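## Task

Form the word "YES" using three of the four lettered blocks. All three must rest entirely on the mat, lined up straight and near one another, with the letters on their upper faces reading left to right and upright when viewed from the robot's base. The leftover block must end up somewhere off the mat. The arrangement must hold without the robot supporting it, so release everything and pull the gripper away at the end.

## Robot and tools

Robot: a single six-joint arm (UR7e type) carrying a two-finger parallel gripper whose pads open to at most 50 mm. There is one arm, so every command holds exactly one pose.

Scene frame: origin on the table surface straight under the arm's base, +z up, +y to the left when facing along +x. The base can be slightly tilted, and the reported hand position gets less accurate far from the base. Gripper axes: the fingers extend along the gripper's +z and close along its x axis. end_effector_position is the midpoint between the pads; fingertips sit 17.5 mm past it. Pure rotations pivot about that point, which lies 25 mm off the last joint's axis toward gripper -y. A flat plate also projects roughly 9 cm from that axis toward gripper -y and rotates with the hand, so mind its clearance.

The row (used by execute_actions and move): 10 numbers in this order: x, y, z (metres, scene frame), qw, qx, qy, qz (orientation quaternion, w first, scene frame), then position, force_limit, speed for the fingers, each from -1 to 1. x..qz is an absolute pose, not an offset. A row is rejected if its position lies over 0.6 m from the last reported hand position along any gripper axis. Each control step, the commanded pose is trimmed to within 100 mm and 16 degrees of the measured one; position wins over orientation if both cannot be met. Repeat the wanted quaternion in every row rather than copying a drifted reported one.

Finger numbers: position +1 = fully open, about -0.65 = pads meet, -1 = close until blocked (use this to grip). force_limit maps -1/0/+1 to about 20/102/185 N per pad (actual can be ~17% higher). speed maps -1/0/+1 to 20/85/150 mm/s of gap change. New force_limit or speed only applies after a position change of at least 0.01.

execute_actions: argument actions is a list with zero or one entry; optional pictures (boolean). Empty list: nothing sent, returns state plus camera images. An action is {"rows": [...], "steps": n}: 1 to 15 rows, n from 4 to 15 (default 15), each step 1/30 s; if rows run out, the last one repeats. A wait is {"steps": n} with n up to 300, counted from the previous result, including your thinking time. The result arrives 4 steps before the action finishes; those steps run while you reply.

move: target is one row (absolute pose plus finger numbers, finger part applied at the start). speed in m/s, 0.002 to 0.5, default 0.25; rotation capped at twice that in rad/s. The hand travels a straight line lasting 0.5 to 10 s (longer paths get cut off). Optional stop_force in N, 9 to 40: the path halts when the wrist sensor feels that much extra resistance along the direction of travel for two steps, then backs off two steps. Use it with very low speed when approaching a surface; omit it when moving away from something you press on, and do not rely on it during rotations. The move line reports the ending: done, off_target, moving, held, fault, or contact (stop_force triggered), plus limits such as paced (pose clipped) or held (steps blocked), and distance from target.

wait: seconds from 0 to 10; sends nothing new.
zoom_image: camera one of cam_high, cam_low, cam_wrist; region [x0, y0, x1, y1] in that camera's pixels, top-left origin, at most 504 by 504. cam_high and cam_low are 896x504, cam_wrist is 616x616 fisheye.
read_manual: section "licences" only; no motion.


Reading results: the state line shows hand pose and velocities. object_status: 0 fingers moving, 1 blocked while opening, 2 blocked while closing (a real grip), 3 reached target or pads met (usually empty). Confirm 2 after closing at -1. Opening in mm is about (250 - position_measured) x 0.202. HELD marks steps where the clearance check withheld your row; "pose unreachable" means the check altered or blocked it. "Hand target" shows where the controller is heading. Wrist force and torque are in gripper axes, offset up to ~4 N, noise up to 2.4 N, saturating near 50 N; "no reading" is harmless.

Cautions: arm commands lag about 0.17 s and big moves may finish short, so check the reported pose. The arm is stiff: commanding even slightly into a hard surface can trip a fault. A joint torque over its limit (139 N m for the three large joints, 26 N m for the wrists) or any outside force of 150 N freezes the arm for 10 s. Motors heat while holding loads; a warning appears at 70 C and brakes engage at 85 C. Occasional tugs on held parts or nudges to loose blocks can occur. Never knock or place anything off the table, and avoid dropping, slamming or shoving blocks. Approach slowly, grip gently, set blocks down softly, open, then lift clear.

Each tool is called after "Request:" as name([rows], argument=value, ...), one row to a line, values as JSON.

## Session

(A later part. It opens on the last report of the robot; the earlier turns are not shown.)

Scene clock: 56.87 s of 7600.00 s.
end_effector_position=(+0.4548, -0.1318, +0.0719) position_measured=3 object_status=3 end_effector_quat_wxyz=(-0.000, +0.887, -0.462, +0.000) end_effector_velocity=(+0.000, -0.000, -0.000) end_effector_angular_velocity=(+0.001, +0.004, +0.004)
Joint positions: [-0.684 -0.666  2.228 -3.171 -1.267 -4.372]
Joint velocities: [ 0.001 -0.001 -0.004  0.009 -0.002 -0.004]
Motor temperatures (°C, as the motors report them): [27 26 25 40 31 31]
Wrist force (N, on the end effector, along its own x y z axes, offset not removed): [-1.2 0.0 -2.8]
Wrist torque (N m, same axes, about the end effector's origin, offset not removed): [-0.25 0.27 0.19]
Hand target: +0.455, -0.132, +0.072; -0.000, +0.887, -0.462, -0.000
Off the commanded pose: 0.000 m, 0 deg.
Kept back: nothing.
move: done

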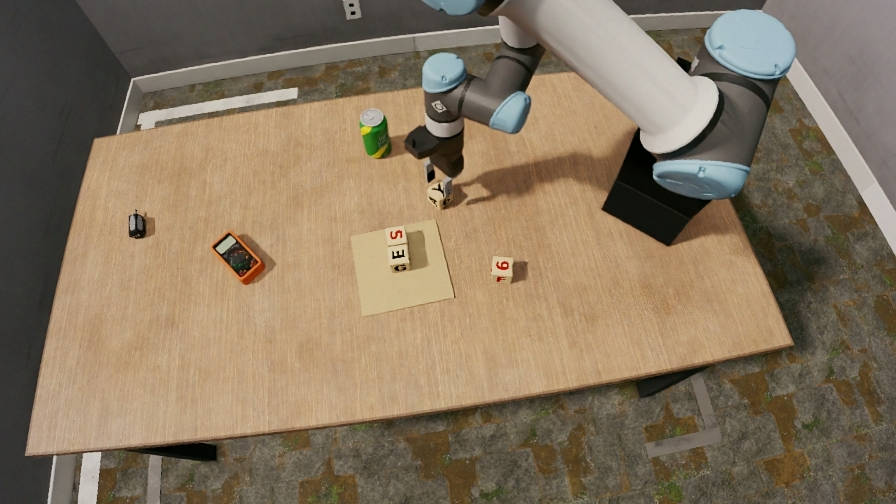

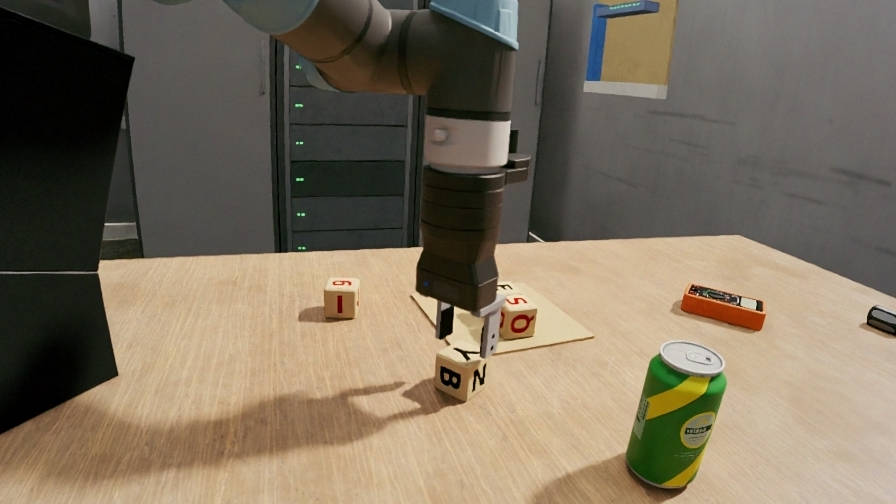

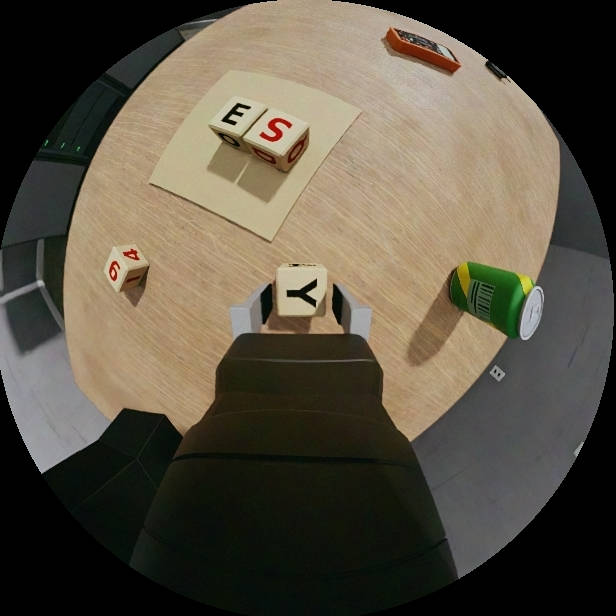

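Shift 3.5 mm image-up.

Request:
move(target=[0.458,-0.130,0.028,0,0.887,-0.462,0,1,-0.6,0], speed=0.05, stop_force=12)

Request:
move(target=[0.458,-0.130,0.028,0,0.887,-0.462,0,-1,-0.6,0])

Request:
move(target=[0.458,-0.130,0.1,0,0.887,-0.462,0,-1,-0.6,0], speed=0.2)

Request:
move(target=[0.565,0.078,0.09,0,1,0,0,-1,-0.6,0], speed=0.3)

Request:
move(target=[0.565,0.076,0.036,0,1,0,0,-1,-0.6,0], speed=0.07, stop_force=12)

Request:
move(target=[0.565,0.076,0.028,0,1,0,0,-1,-0.6,0], speed=0.008, stop_force=9)

Scene clock: 58.57 s of 7600.00 s.
end_effector_position=(+0.4580, -0.1300, +0.0281) position_measured=3 object_status=3 end_effector_quat_wxyz=(+0.000, +0.887, -0.462, +0.000) end_effector_velocity=(+0.000, -0.000, -0.001) end_effector_angular_velocity=(-0.001, -0.001, -0.000)
Joint positions: [-0.648 -0.545  2.16  -3.235 -1.269 -4.333]
Joint velocities: [ 0.001  0.003 -0.002 -0.003 -0.001  0.002]
Motor temperatures (°C, as the motors report them): [27 26 25 40 31 31]
Wrist force (N, on the end effector, along its own x y z axes, offset not removed): [0.4 0.6 -3.7]
Wrist torque (N m, same axes, about the end effector's origin, offset not removed): [-0.25 0.02 0.09]
Hand target: +0.458, -0.130, +0.028; +0.000, +0.887, -0.462, +0.000
Off the commanded pose: 0.000 m, 0 deg.
Kept back: nothing.
move: done

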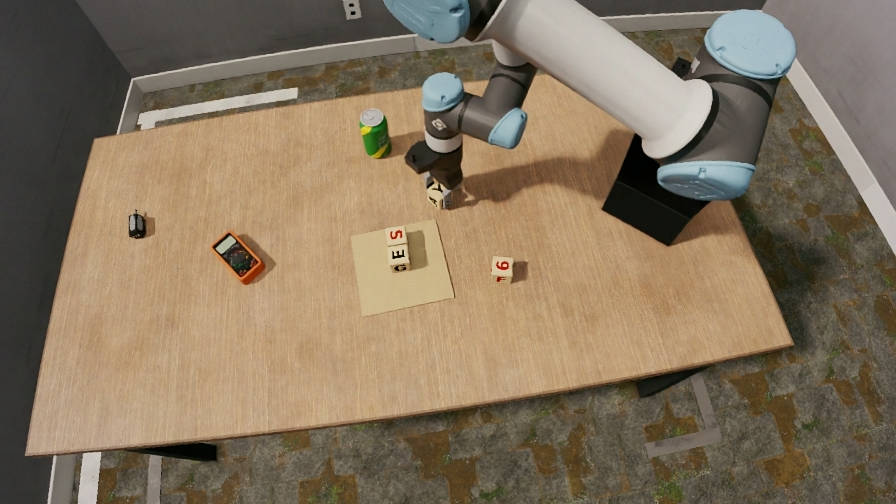

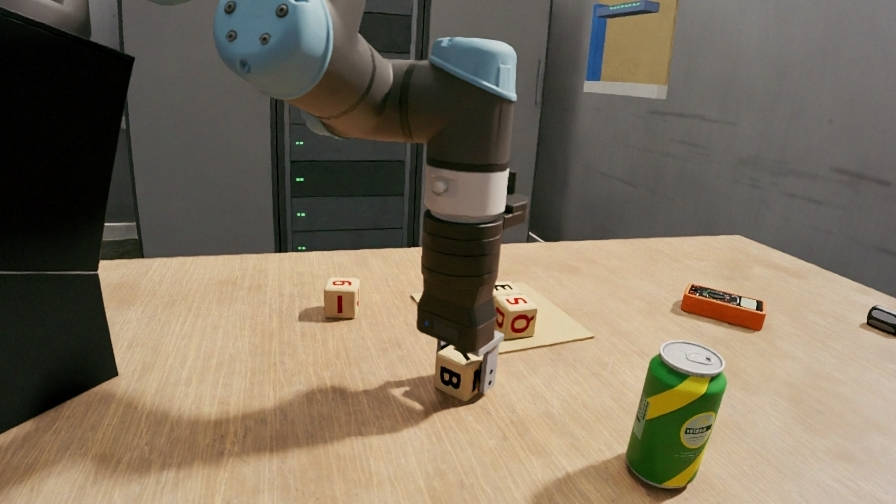

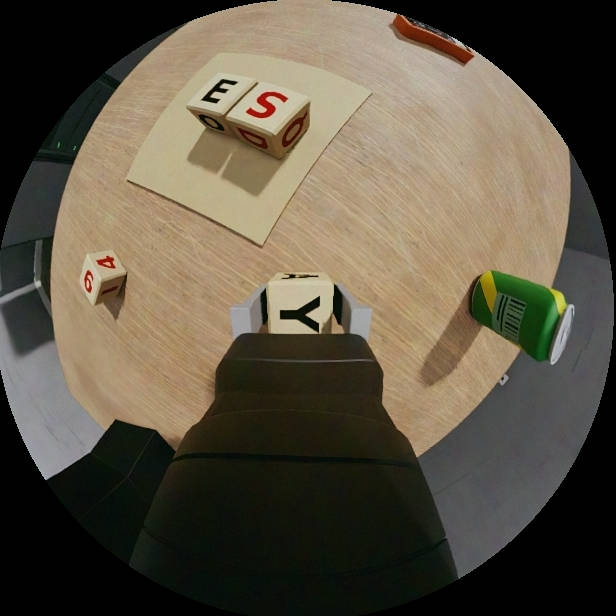

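Scene clock: 59.27 s of 7600.00 s.
end_effector_position=(+0.4580, -0.1300, +0.0280) position_measured=33 object_status=2 end_effector_quat_wxyz=(+0.000, +0.887, -0.462, +0.000) end_effector_velocity=(+0.000, -0.000, +0.000) end_effector_angular_velocity=(-0.000, -0.000, +0.000)
Joint positions: [-0.647 -0.545  2.16  -3.235 -1.269 -4.333]
Joint velocities: [ 0. -0. -0.  0. -0.  0.]
Motor temperatures (°C, as the motors report them): [27 26 25 40 31 31]
Wrist force (N, on the end effector, along its own x y z axes, offset not removed): [-2.1 2.8 -11.2]
Wrist torque (N m, same axes, about the end effector's origin, offset not removed): [-0.04 0.10 0.08]
Hand target: +0.458, -0.130, +0.028; +0.000, +0.887, -0.462, +0.000
Off the commanded pose: 0.000 m, 0 deg.
Kept back: nothing.
move: done

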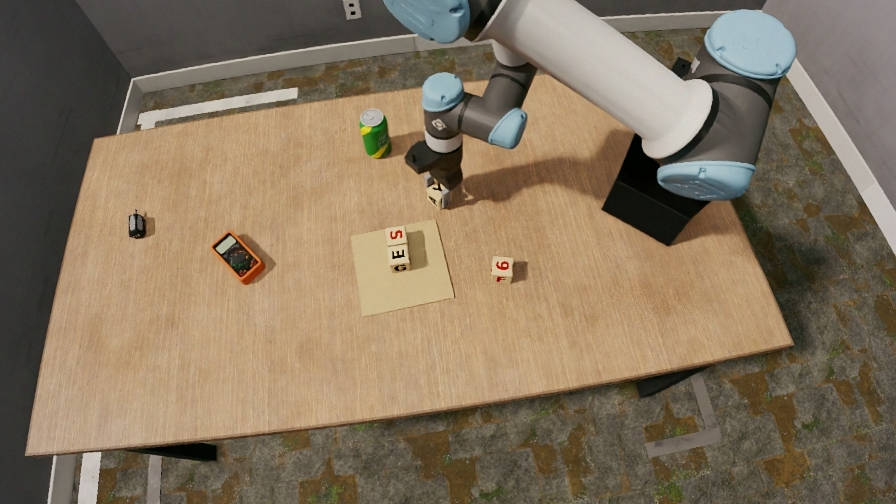

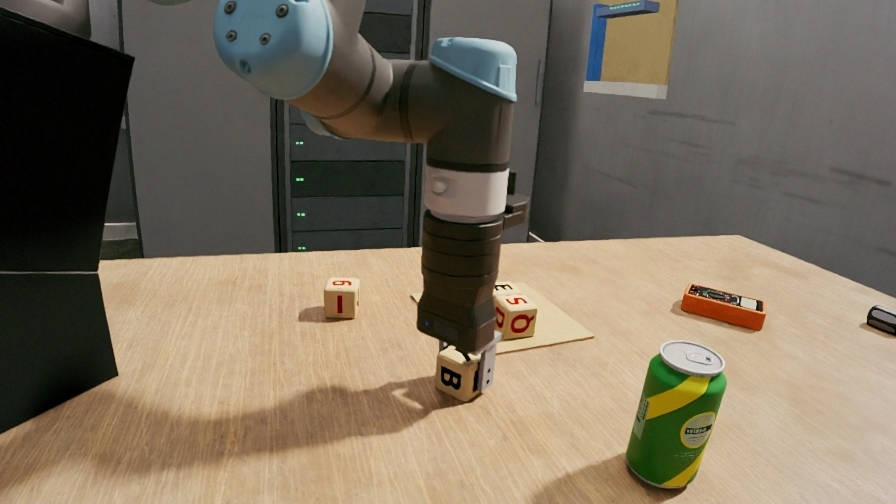

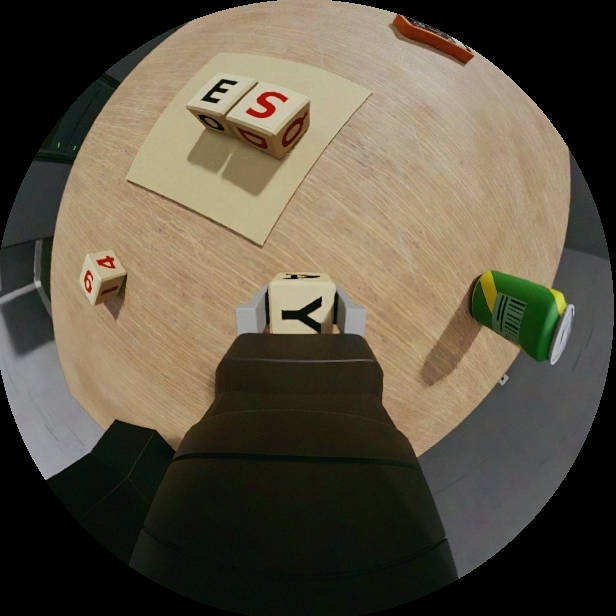

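Scene clock: 60.20 s of 7600.00 s.
end_effector_position=(+0.4580, -0.1300, +0.0999) position_measured=33 object_status=2 end_effector_quat_wxyz=(-0.000, +0.887, -0.462, -0.000) end_effector_velocity=(-0.000, -0.001, +0.001) end_effector_angular_velocity=(-0.002, +0.001, +0.001)
Joint positions: [-0.696 -0.75   2.255 -3.11  -1.267 -4.384]
Joint velocities: [-0.001 -0.003  0.001  0.002 -0.002 -0.001]
Motor temperatures (°C, as the motors report them): [27 26 25 40 31 31]
Wrist force (N, on the end effector, along its own x y z axes, offset not removed): [-1.0 1.5 -0.2]
Wrist torque (N m, same axes, about the end effector's origin, offset not removed): [0.08 0.28 0.11]
Hand target: +0.458, -0.130, +0.100; -0.000, +0.887, -0.462, -0.000
Off the commanded pose: 0.000 m, 0 deg.
Kept back: nothing.
move: done

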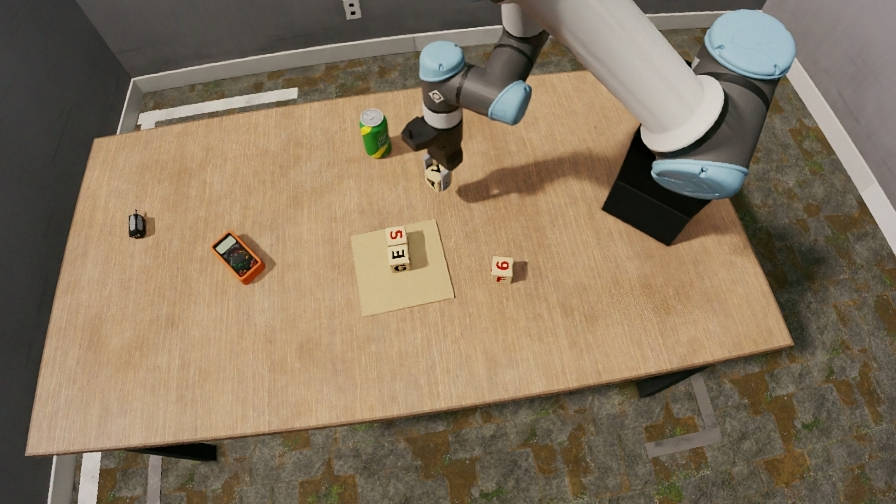

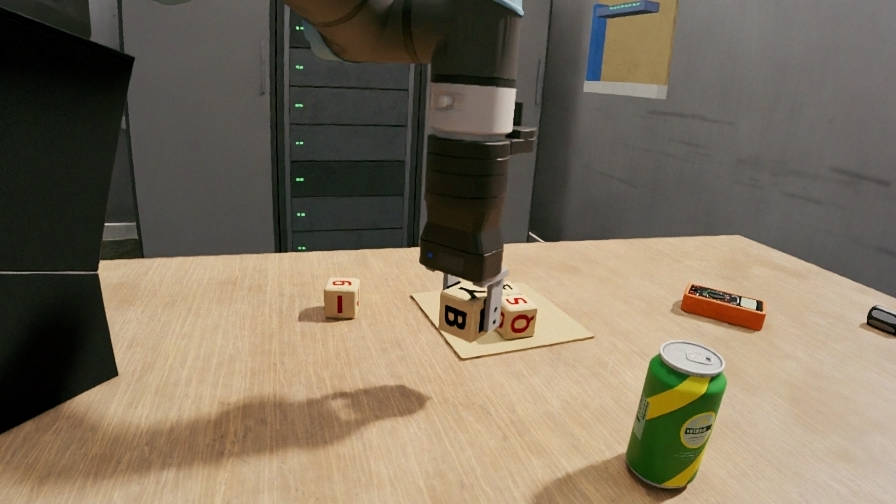

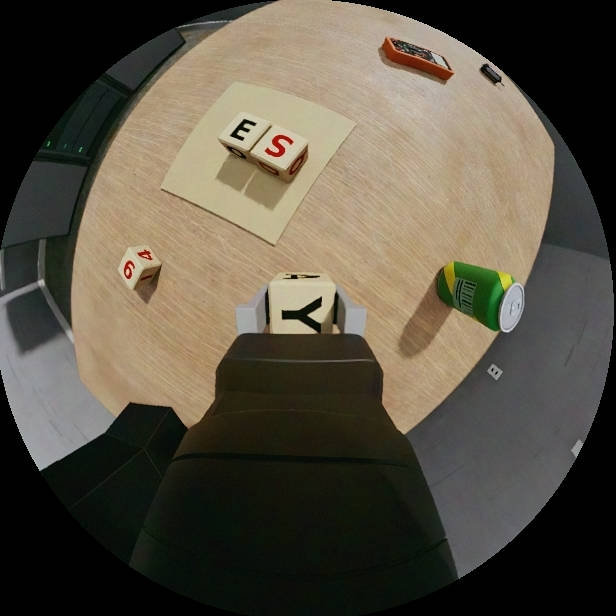

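Scene clock: 62.30 s of 7600.00 s.
end_effector_position=(+0.5647, +0.0779, +0.0901) position_measured=33 object_status=2 end_effector_quat_wxyz=(+0.000, +1.000, -0.000, +0.000) end_effector_velocity=(+0.000, +0.001, -0.001) end_effector_angular_velocity=(+0.001, +0.002, +0.004)
Joint positions: [-0.231 -0.814  2.001 -2.928 -1.316 -4.863]
Joint velocities: [ 0.002  0.001 -0.003  0.003 -0.    -0.003]
Motor temperatures (°C, as the motors report them): [27 26 25 40 31 31]
Wrist force (N, on the end effector, along its own x y z axes, offset not removed): [0.3 1.4 -2.5]
Wrist torque (N m, same axes, about the end effector's origin, offset not removed): [-0.03 0.02 0.06]
Hand target: +0.565, +0.078, +0.090; +0.000, +1.000, +0.000, +0.000
Off the commanded pose: 0.000 m, 0 deg.
Kept back: nothing.
move: done

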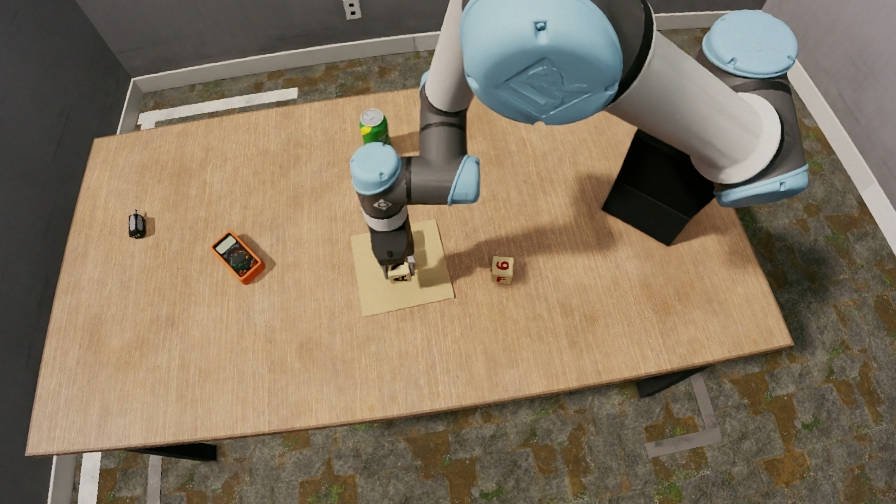

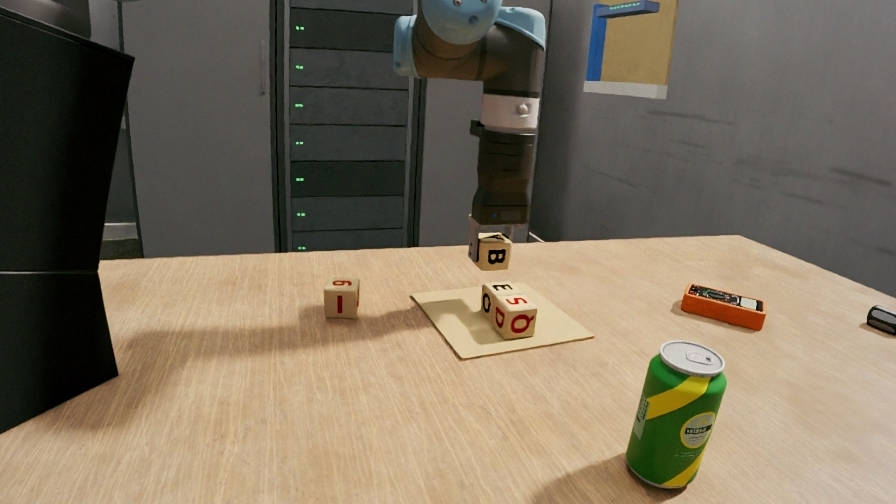

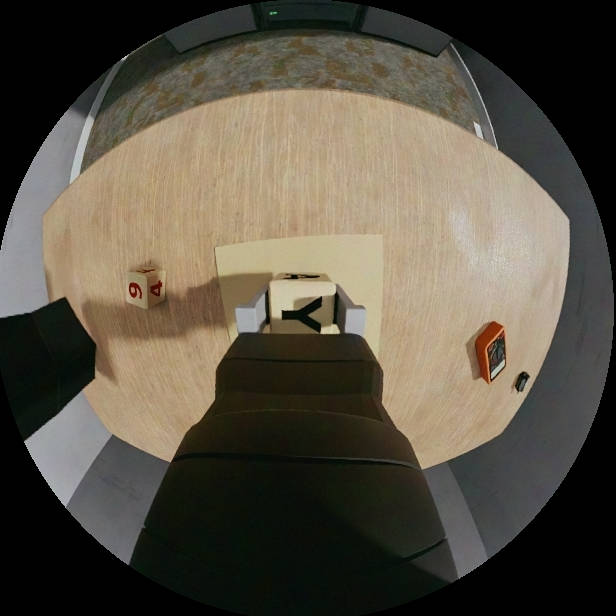

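Scene clock: 63.47 s of 7600.00 s.
end_effector_position=(+0.5650, +0.0760, +0.0361) position_measured=33 object_status=2 end_effector_quat_wxyz=(+0.000, +1.000, +0.000, +0.000) end_effector_velocity=(+0.000, -0.000, -0.001) end_effector_angular_velocity=(-0.001, +0.001, -0.001)
Joint positions: [-0.21  -0.677  1.937 -3.005 -1.319 -4.841]
Joint velocities: [ 0.     0.004 -0.003  0.    -0.001  0.001]
Motor temperatures (°C, as the motors report them): [27 26 25 40 31 31]
Wrist force (N, on the end effector, along its own x y z axes, offset not removed): [-1.9 1.4 -0.5]
Wrist torque (N m, same axes, about the end effector's origin, offset not removed): [0.00 0.46 0.12]
Hand target: +0.565, +0.076, +0.036; +0.000, +1.000, +0.000, +0.000
Off the commanded pose: 0.000 m, 0 deg.
Kept back: nothing.
move: done

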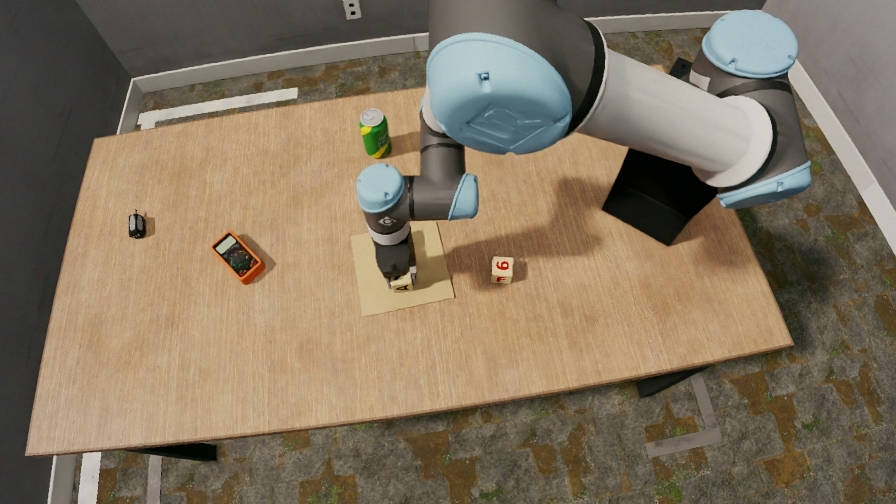

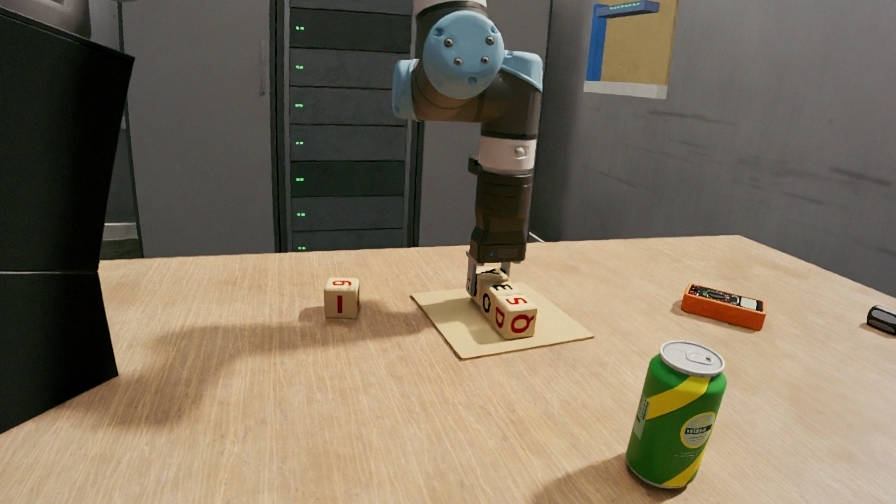

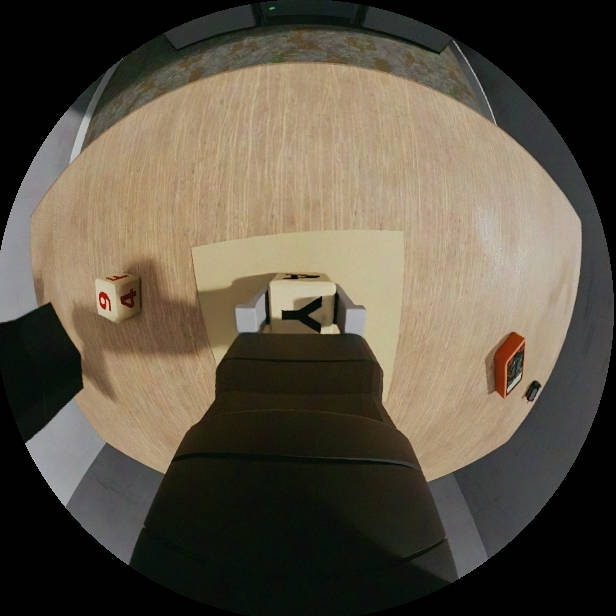

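Scene clock: 64.37 s of 7600.00 s.
end_effector_position=(+0.5653, +0.0761, +0.0319) position_measured=33 object_status=2 end_effector_quat_wxyz=(+0.000, +1.000, +0.000, +0.000) end_effector_velocity=(-0.001, -0.000, +0.001) end_effector_angular_velocity=(-0.002, +0.002, +0.002)
Joint positions: [-0.208 -0.666  1.931 -3.011 -1.319 -4.839]
Joint velocities: [-0.    -0.004  0.004  0.002 -0.002 -0.002]
Motor temperatures (°C, as the motors report them): [27 26 25 40 31 31]
Wrist force (N, on the end effector, along its own x y z axes, offset not removed): [-7.3 2.6 -29.3]
Wrist torque (N m, same axes, about the end effector's origin, offset not removed): [0.11 0.11 0.26]
Hand target: +0.565, +0.076, +0.032; +0.000, +1.000, +0.000, +0.000
Off the commanded pose: 0.004 m, 0 deg.
Kept back: nothing.
move: contact

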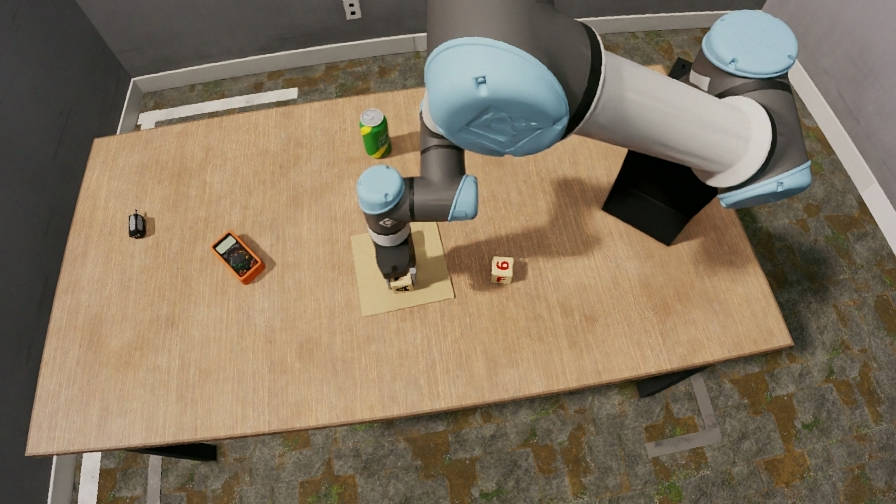

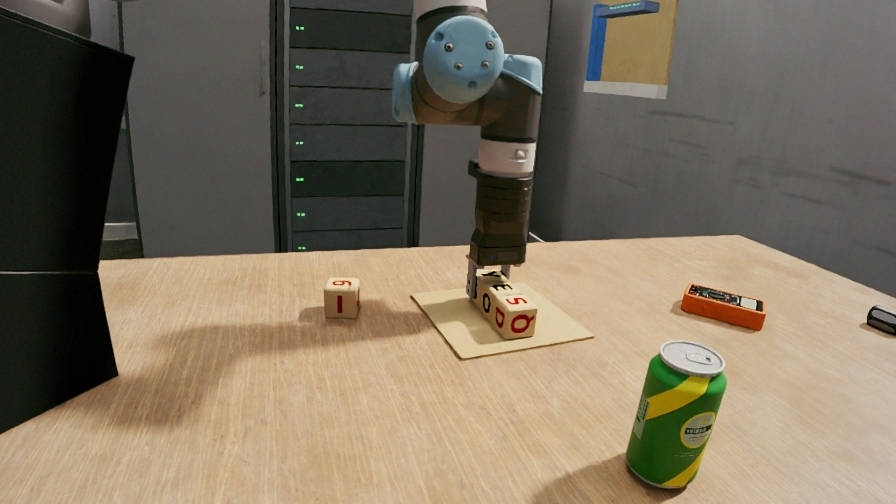

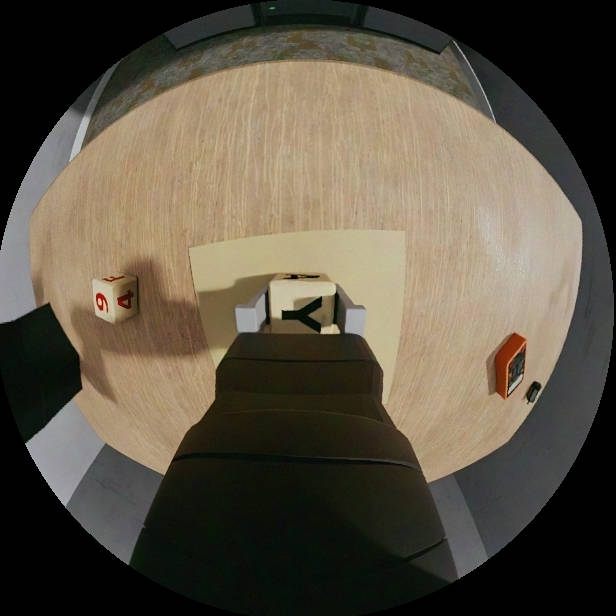

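Request:
move(target=[0.565,0.076,0.0325,0,1,0,0,1,-0.6,0])

Request:
move(target=[0.565,0.076,0.09,0,1,0,0,1,-0.6,0], speed=0.15)

Request:
move(target=[0.5,-0.1,0.28,0,1,0,0,1,-0.6,0], speed=0.3)

Scene clock: 65.30 s of 7600.00 s.
end_effector_position=(+0.5650, +0.0760, +0.0325) position_measured=3 object_status=3 end_effector_quat_wxyz=(+0.000, +1.000, +0.000, -0.000) end_effector_velocity=(-0.000, -0.000, +0.000) end_effector_angular_velocity=(-0.000, +0.000, +0.001)
Joint positions: [-0.208 -0.668  1.932 -3.01  -1.319 -4.839]
Joint velocities: [-0.    -0.     0.001 -0.    -0.    -0.001]
Motor temperatures (°C, as the motors report them): [27 26 25 40 31 31]
Wrist force (N, on the end effector, along its own x y z axes, offset not removed): [0.0 0.7 -1.2]
Wrist torque (N m, same axes, about the end effector's origin, offset not removed): [-0.01 0.10 0.18]
Hand target: +0.565, +0.076, +0.032; -0.000, +1.000, +0.000, -0.000
Off the commanded pose: 0.000 m, 0 deg.
Kept back: nothing.
move: done

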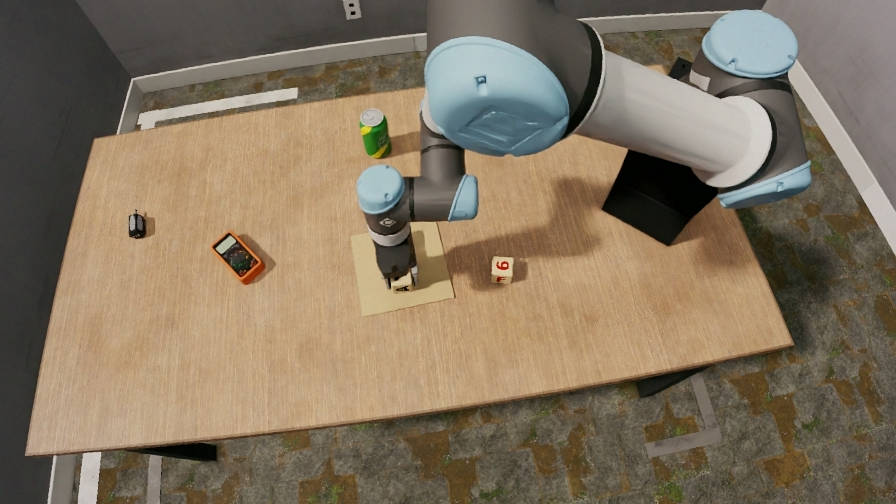

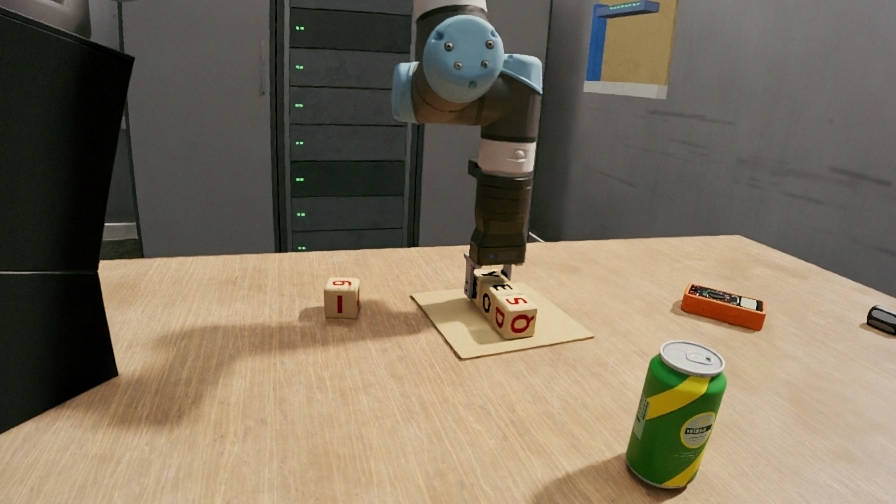

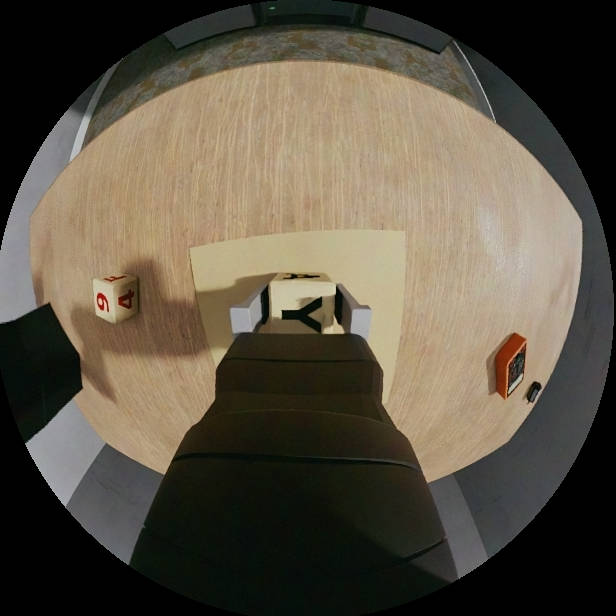

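Scene clock: 66.20 s of 7600.00 s.
end_effector_position=(+0.5650, +0.0760, +0.0899) position_measured=3 object_status=3 end_effector_quat_wxyz=(-0.000, +1.000, -0.000, -0.000) end_effector_velocity=(-0.000, -0.001, +0.001) end_effector_angular_velocity=(-0.002, +0.001, -0.000)
Joint positions: [-0.235 -0.812  2.    -2.927 -1.315 -4.866]
Joint velocities: [-0.001 -0.002  0.001  0.002 -0.002 -0.   ]
Motor temperatures (°C, as the motors report them): [27 26 25 40 31 31]
Wrist force (N, on the end effector, along its own x y z axes, offset not removed): [-1.3 1.1 -4.1]
Wrist torque (N m, same axes, about the end effector's origin, offset not removed): [0.03 0.42 0.13]
Hand target: +0.565, +0.076, +0.090; -0.000, +1.000, -0.000, -0.000
Off the commanded pose: 0.000 m, 0 deg.
Kept back: nothing.
move: done

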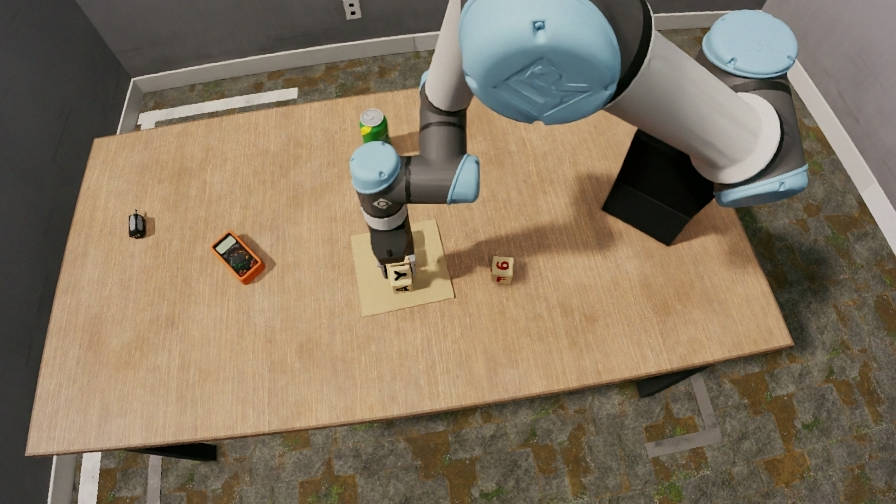

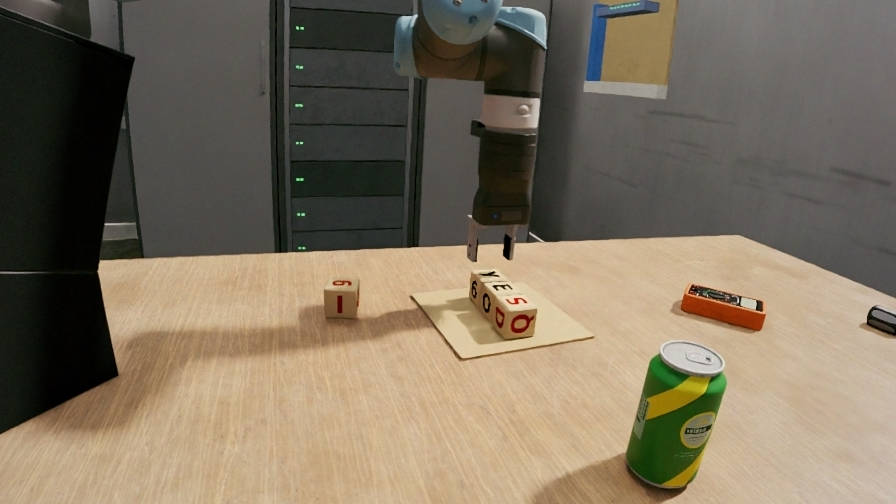

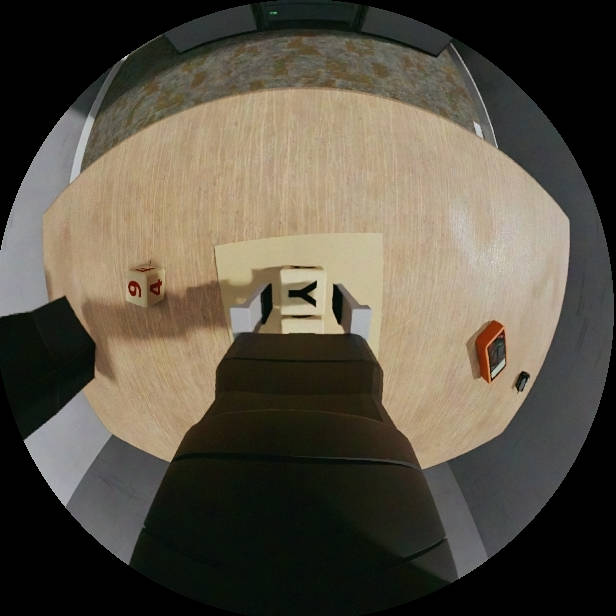

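Scene clock: 67.70 s of 7600.00 s.
end_effector_position=(+0.5003, -0.0999, +0.2797) position_measured=3 object_status=3 end_effector_quat_wxyz=(-0.000, +1.000, -0.000, -0.000) end_effector_velocity=(-0.000, -0.001, +0.001) end_effector_angular_velocity=(+0.001, +0.000, -0.000)
Joint positions: [-0.703 -1.246  2.181 -2.537 -1.267 -5.352]
Joint velocities: [-0.002 -0.002 -0.     0.004  0.    -0.002]
Motor temperatures (°C, as the motors report them): [27 26 25 40 31 31]
Wrist force (N, on the end effector, along its own x y z axes, offset not removed): [-0.2 1.1 -2.2]
Wrist torque (N m, same axes, about the end effector's origin, offset not removed): [-0.01 0.18 0.08]
Hand target: +0.500, -0.100, +0.280; -0.000, +1.000, -0.000, -0.000
Off the commanded pose: 0.000 m, 0 deg.
Kept back: nothing.
move: done

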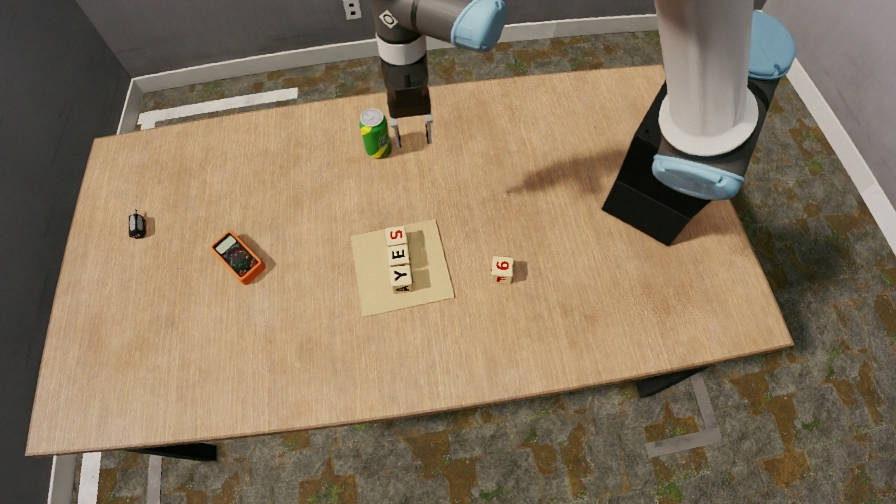

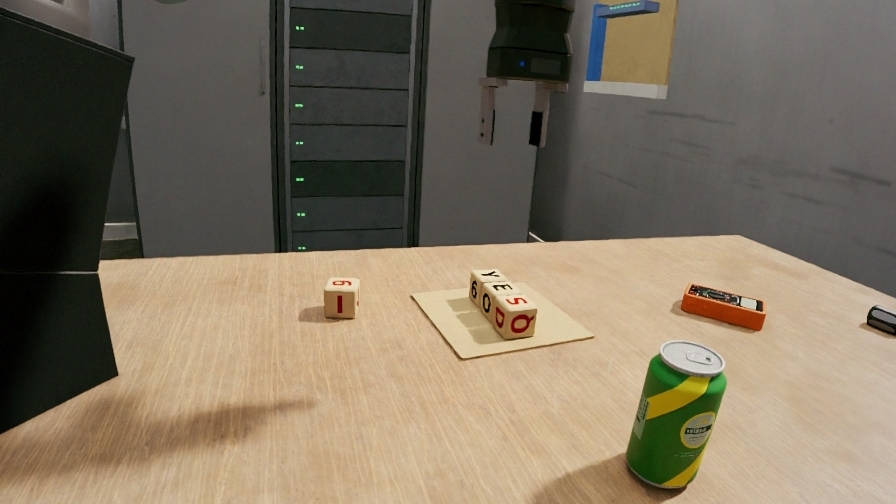

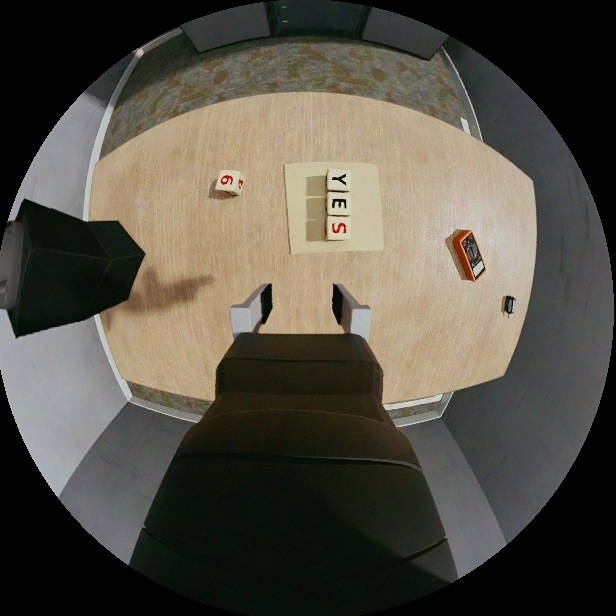

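Request:
finished_scene(scene=1)

The scene is finished: the task was done.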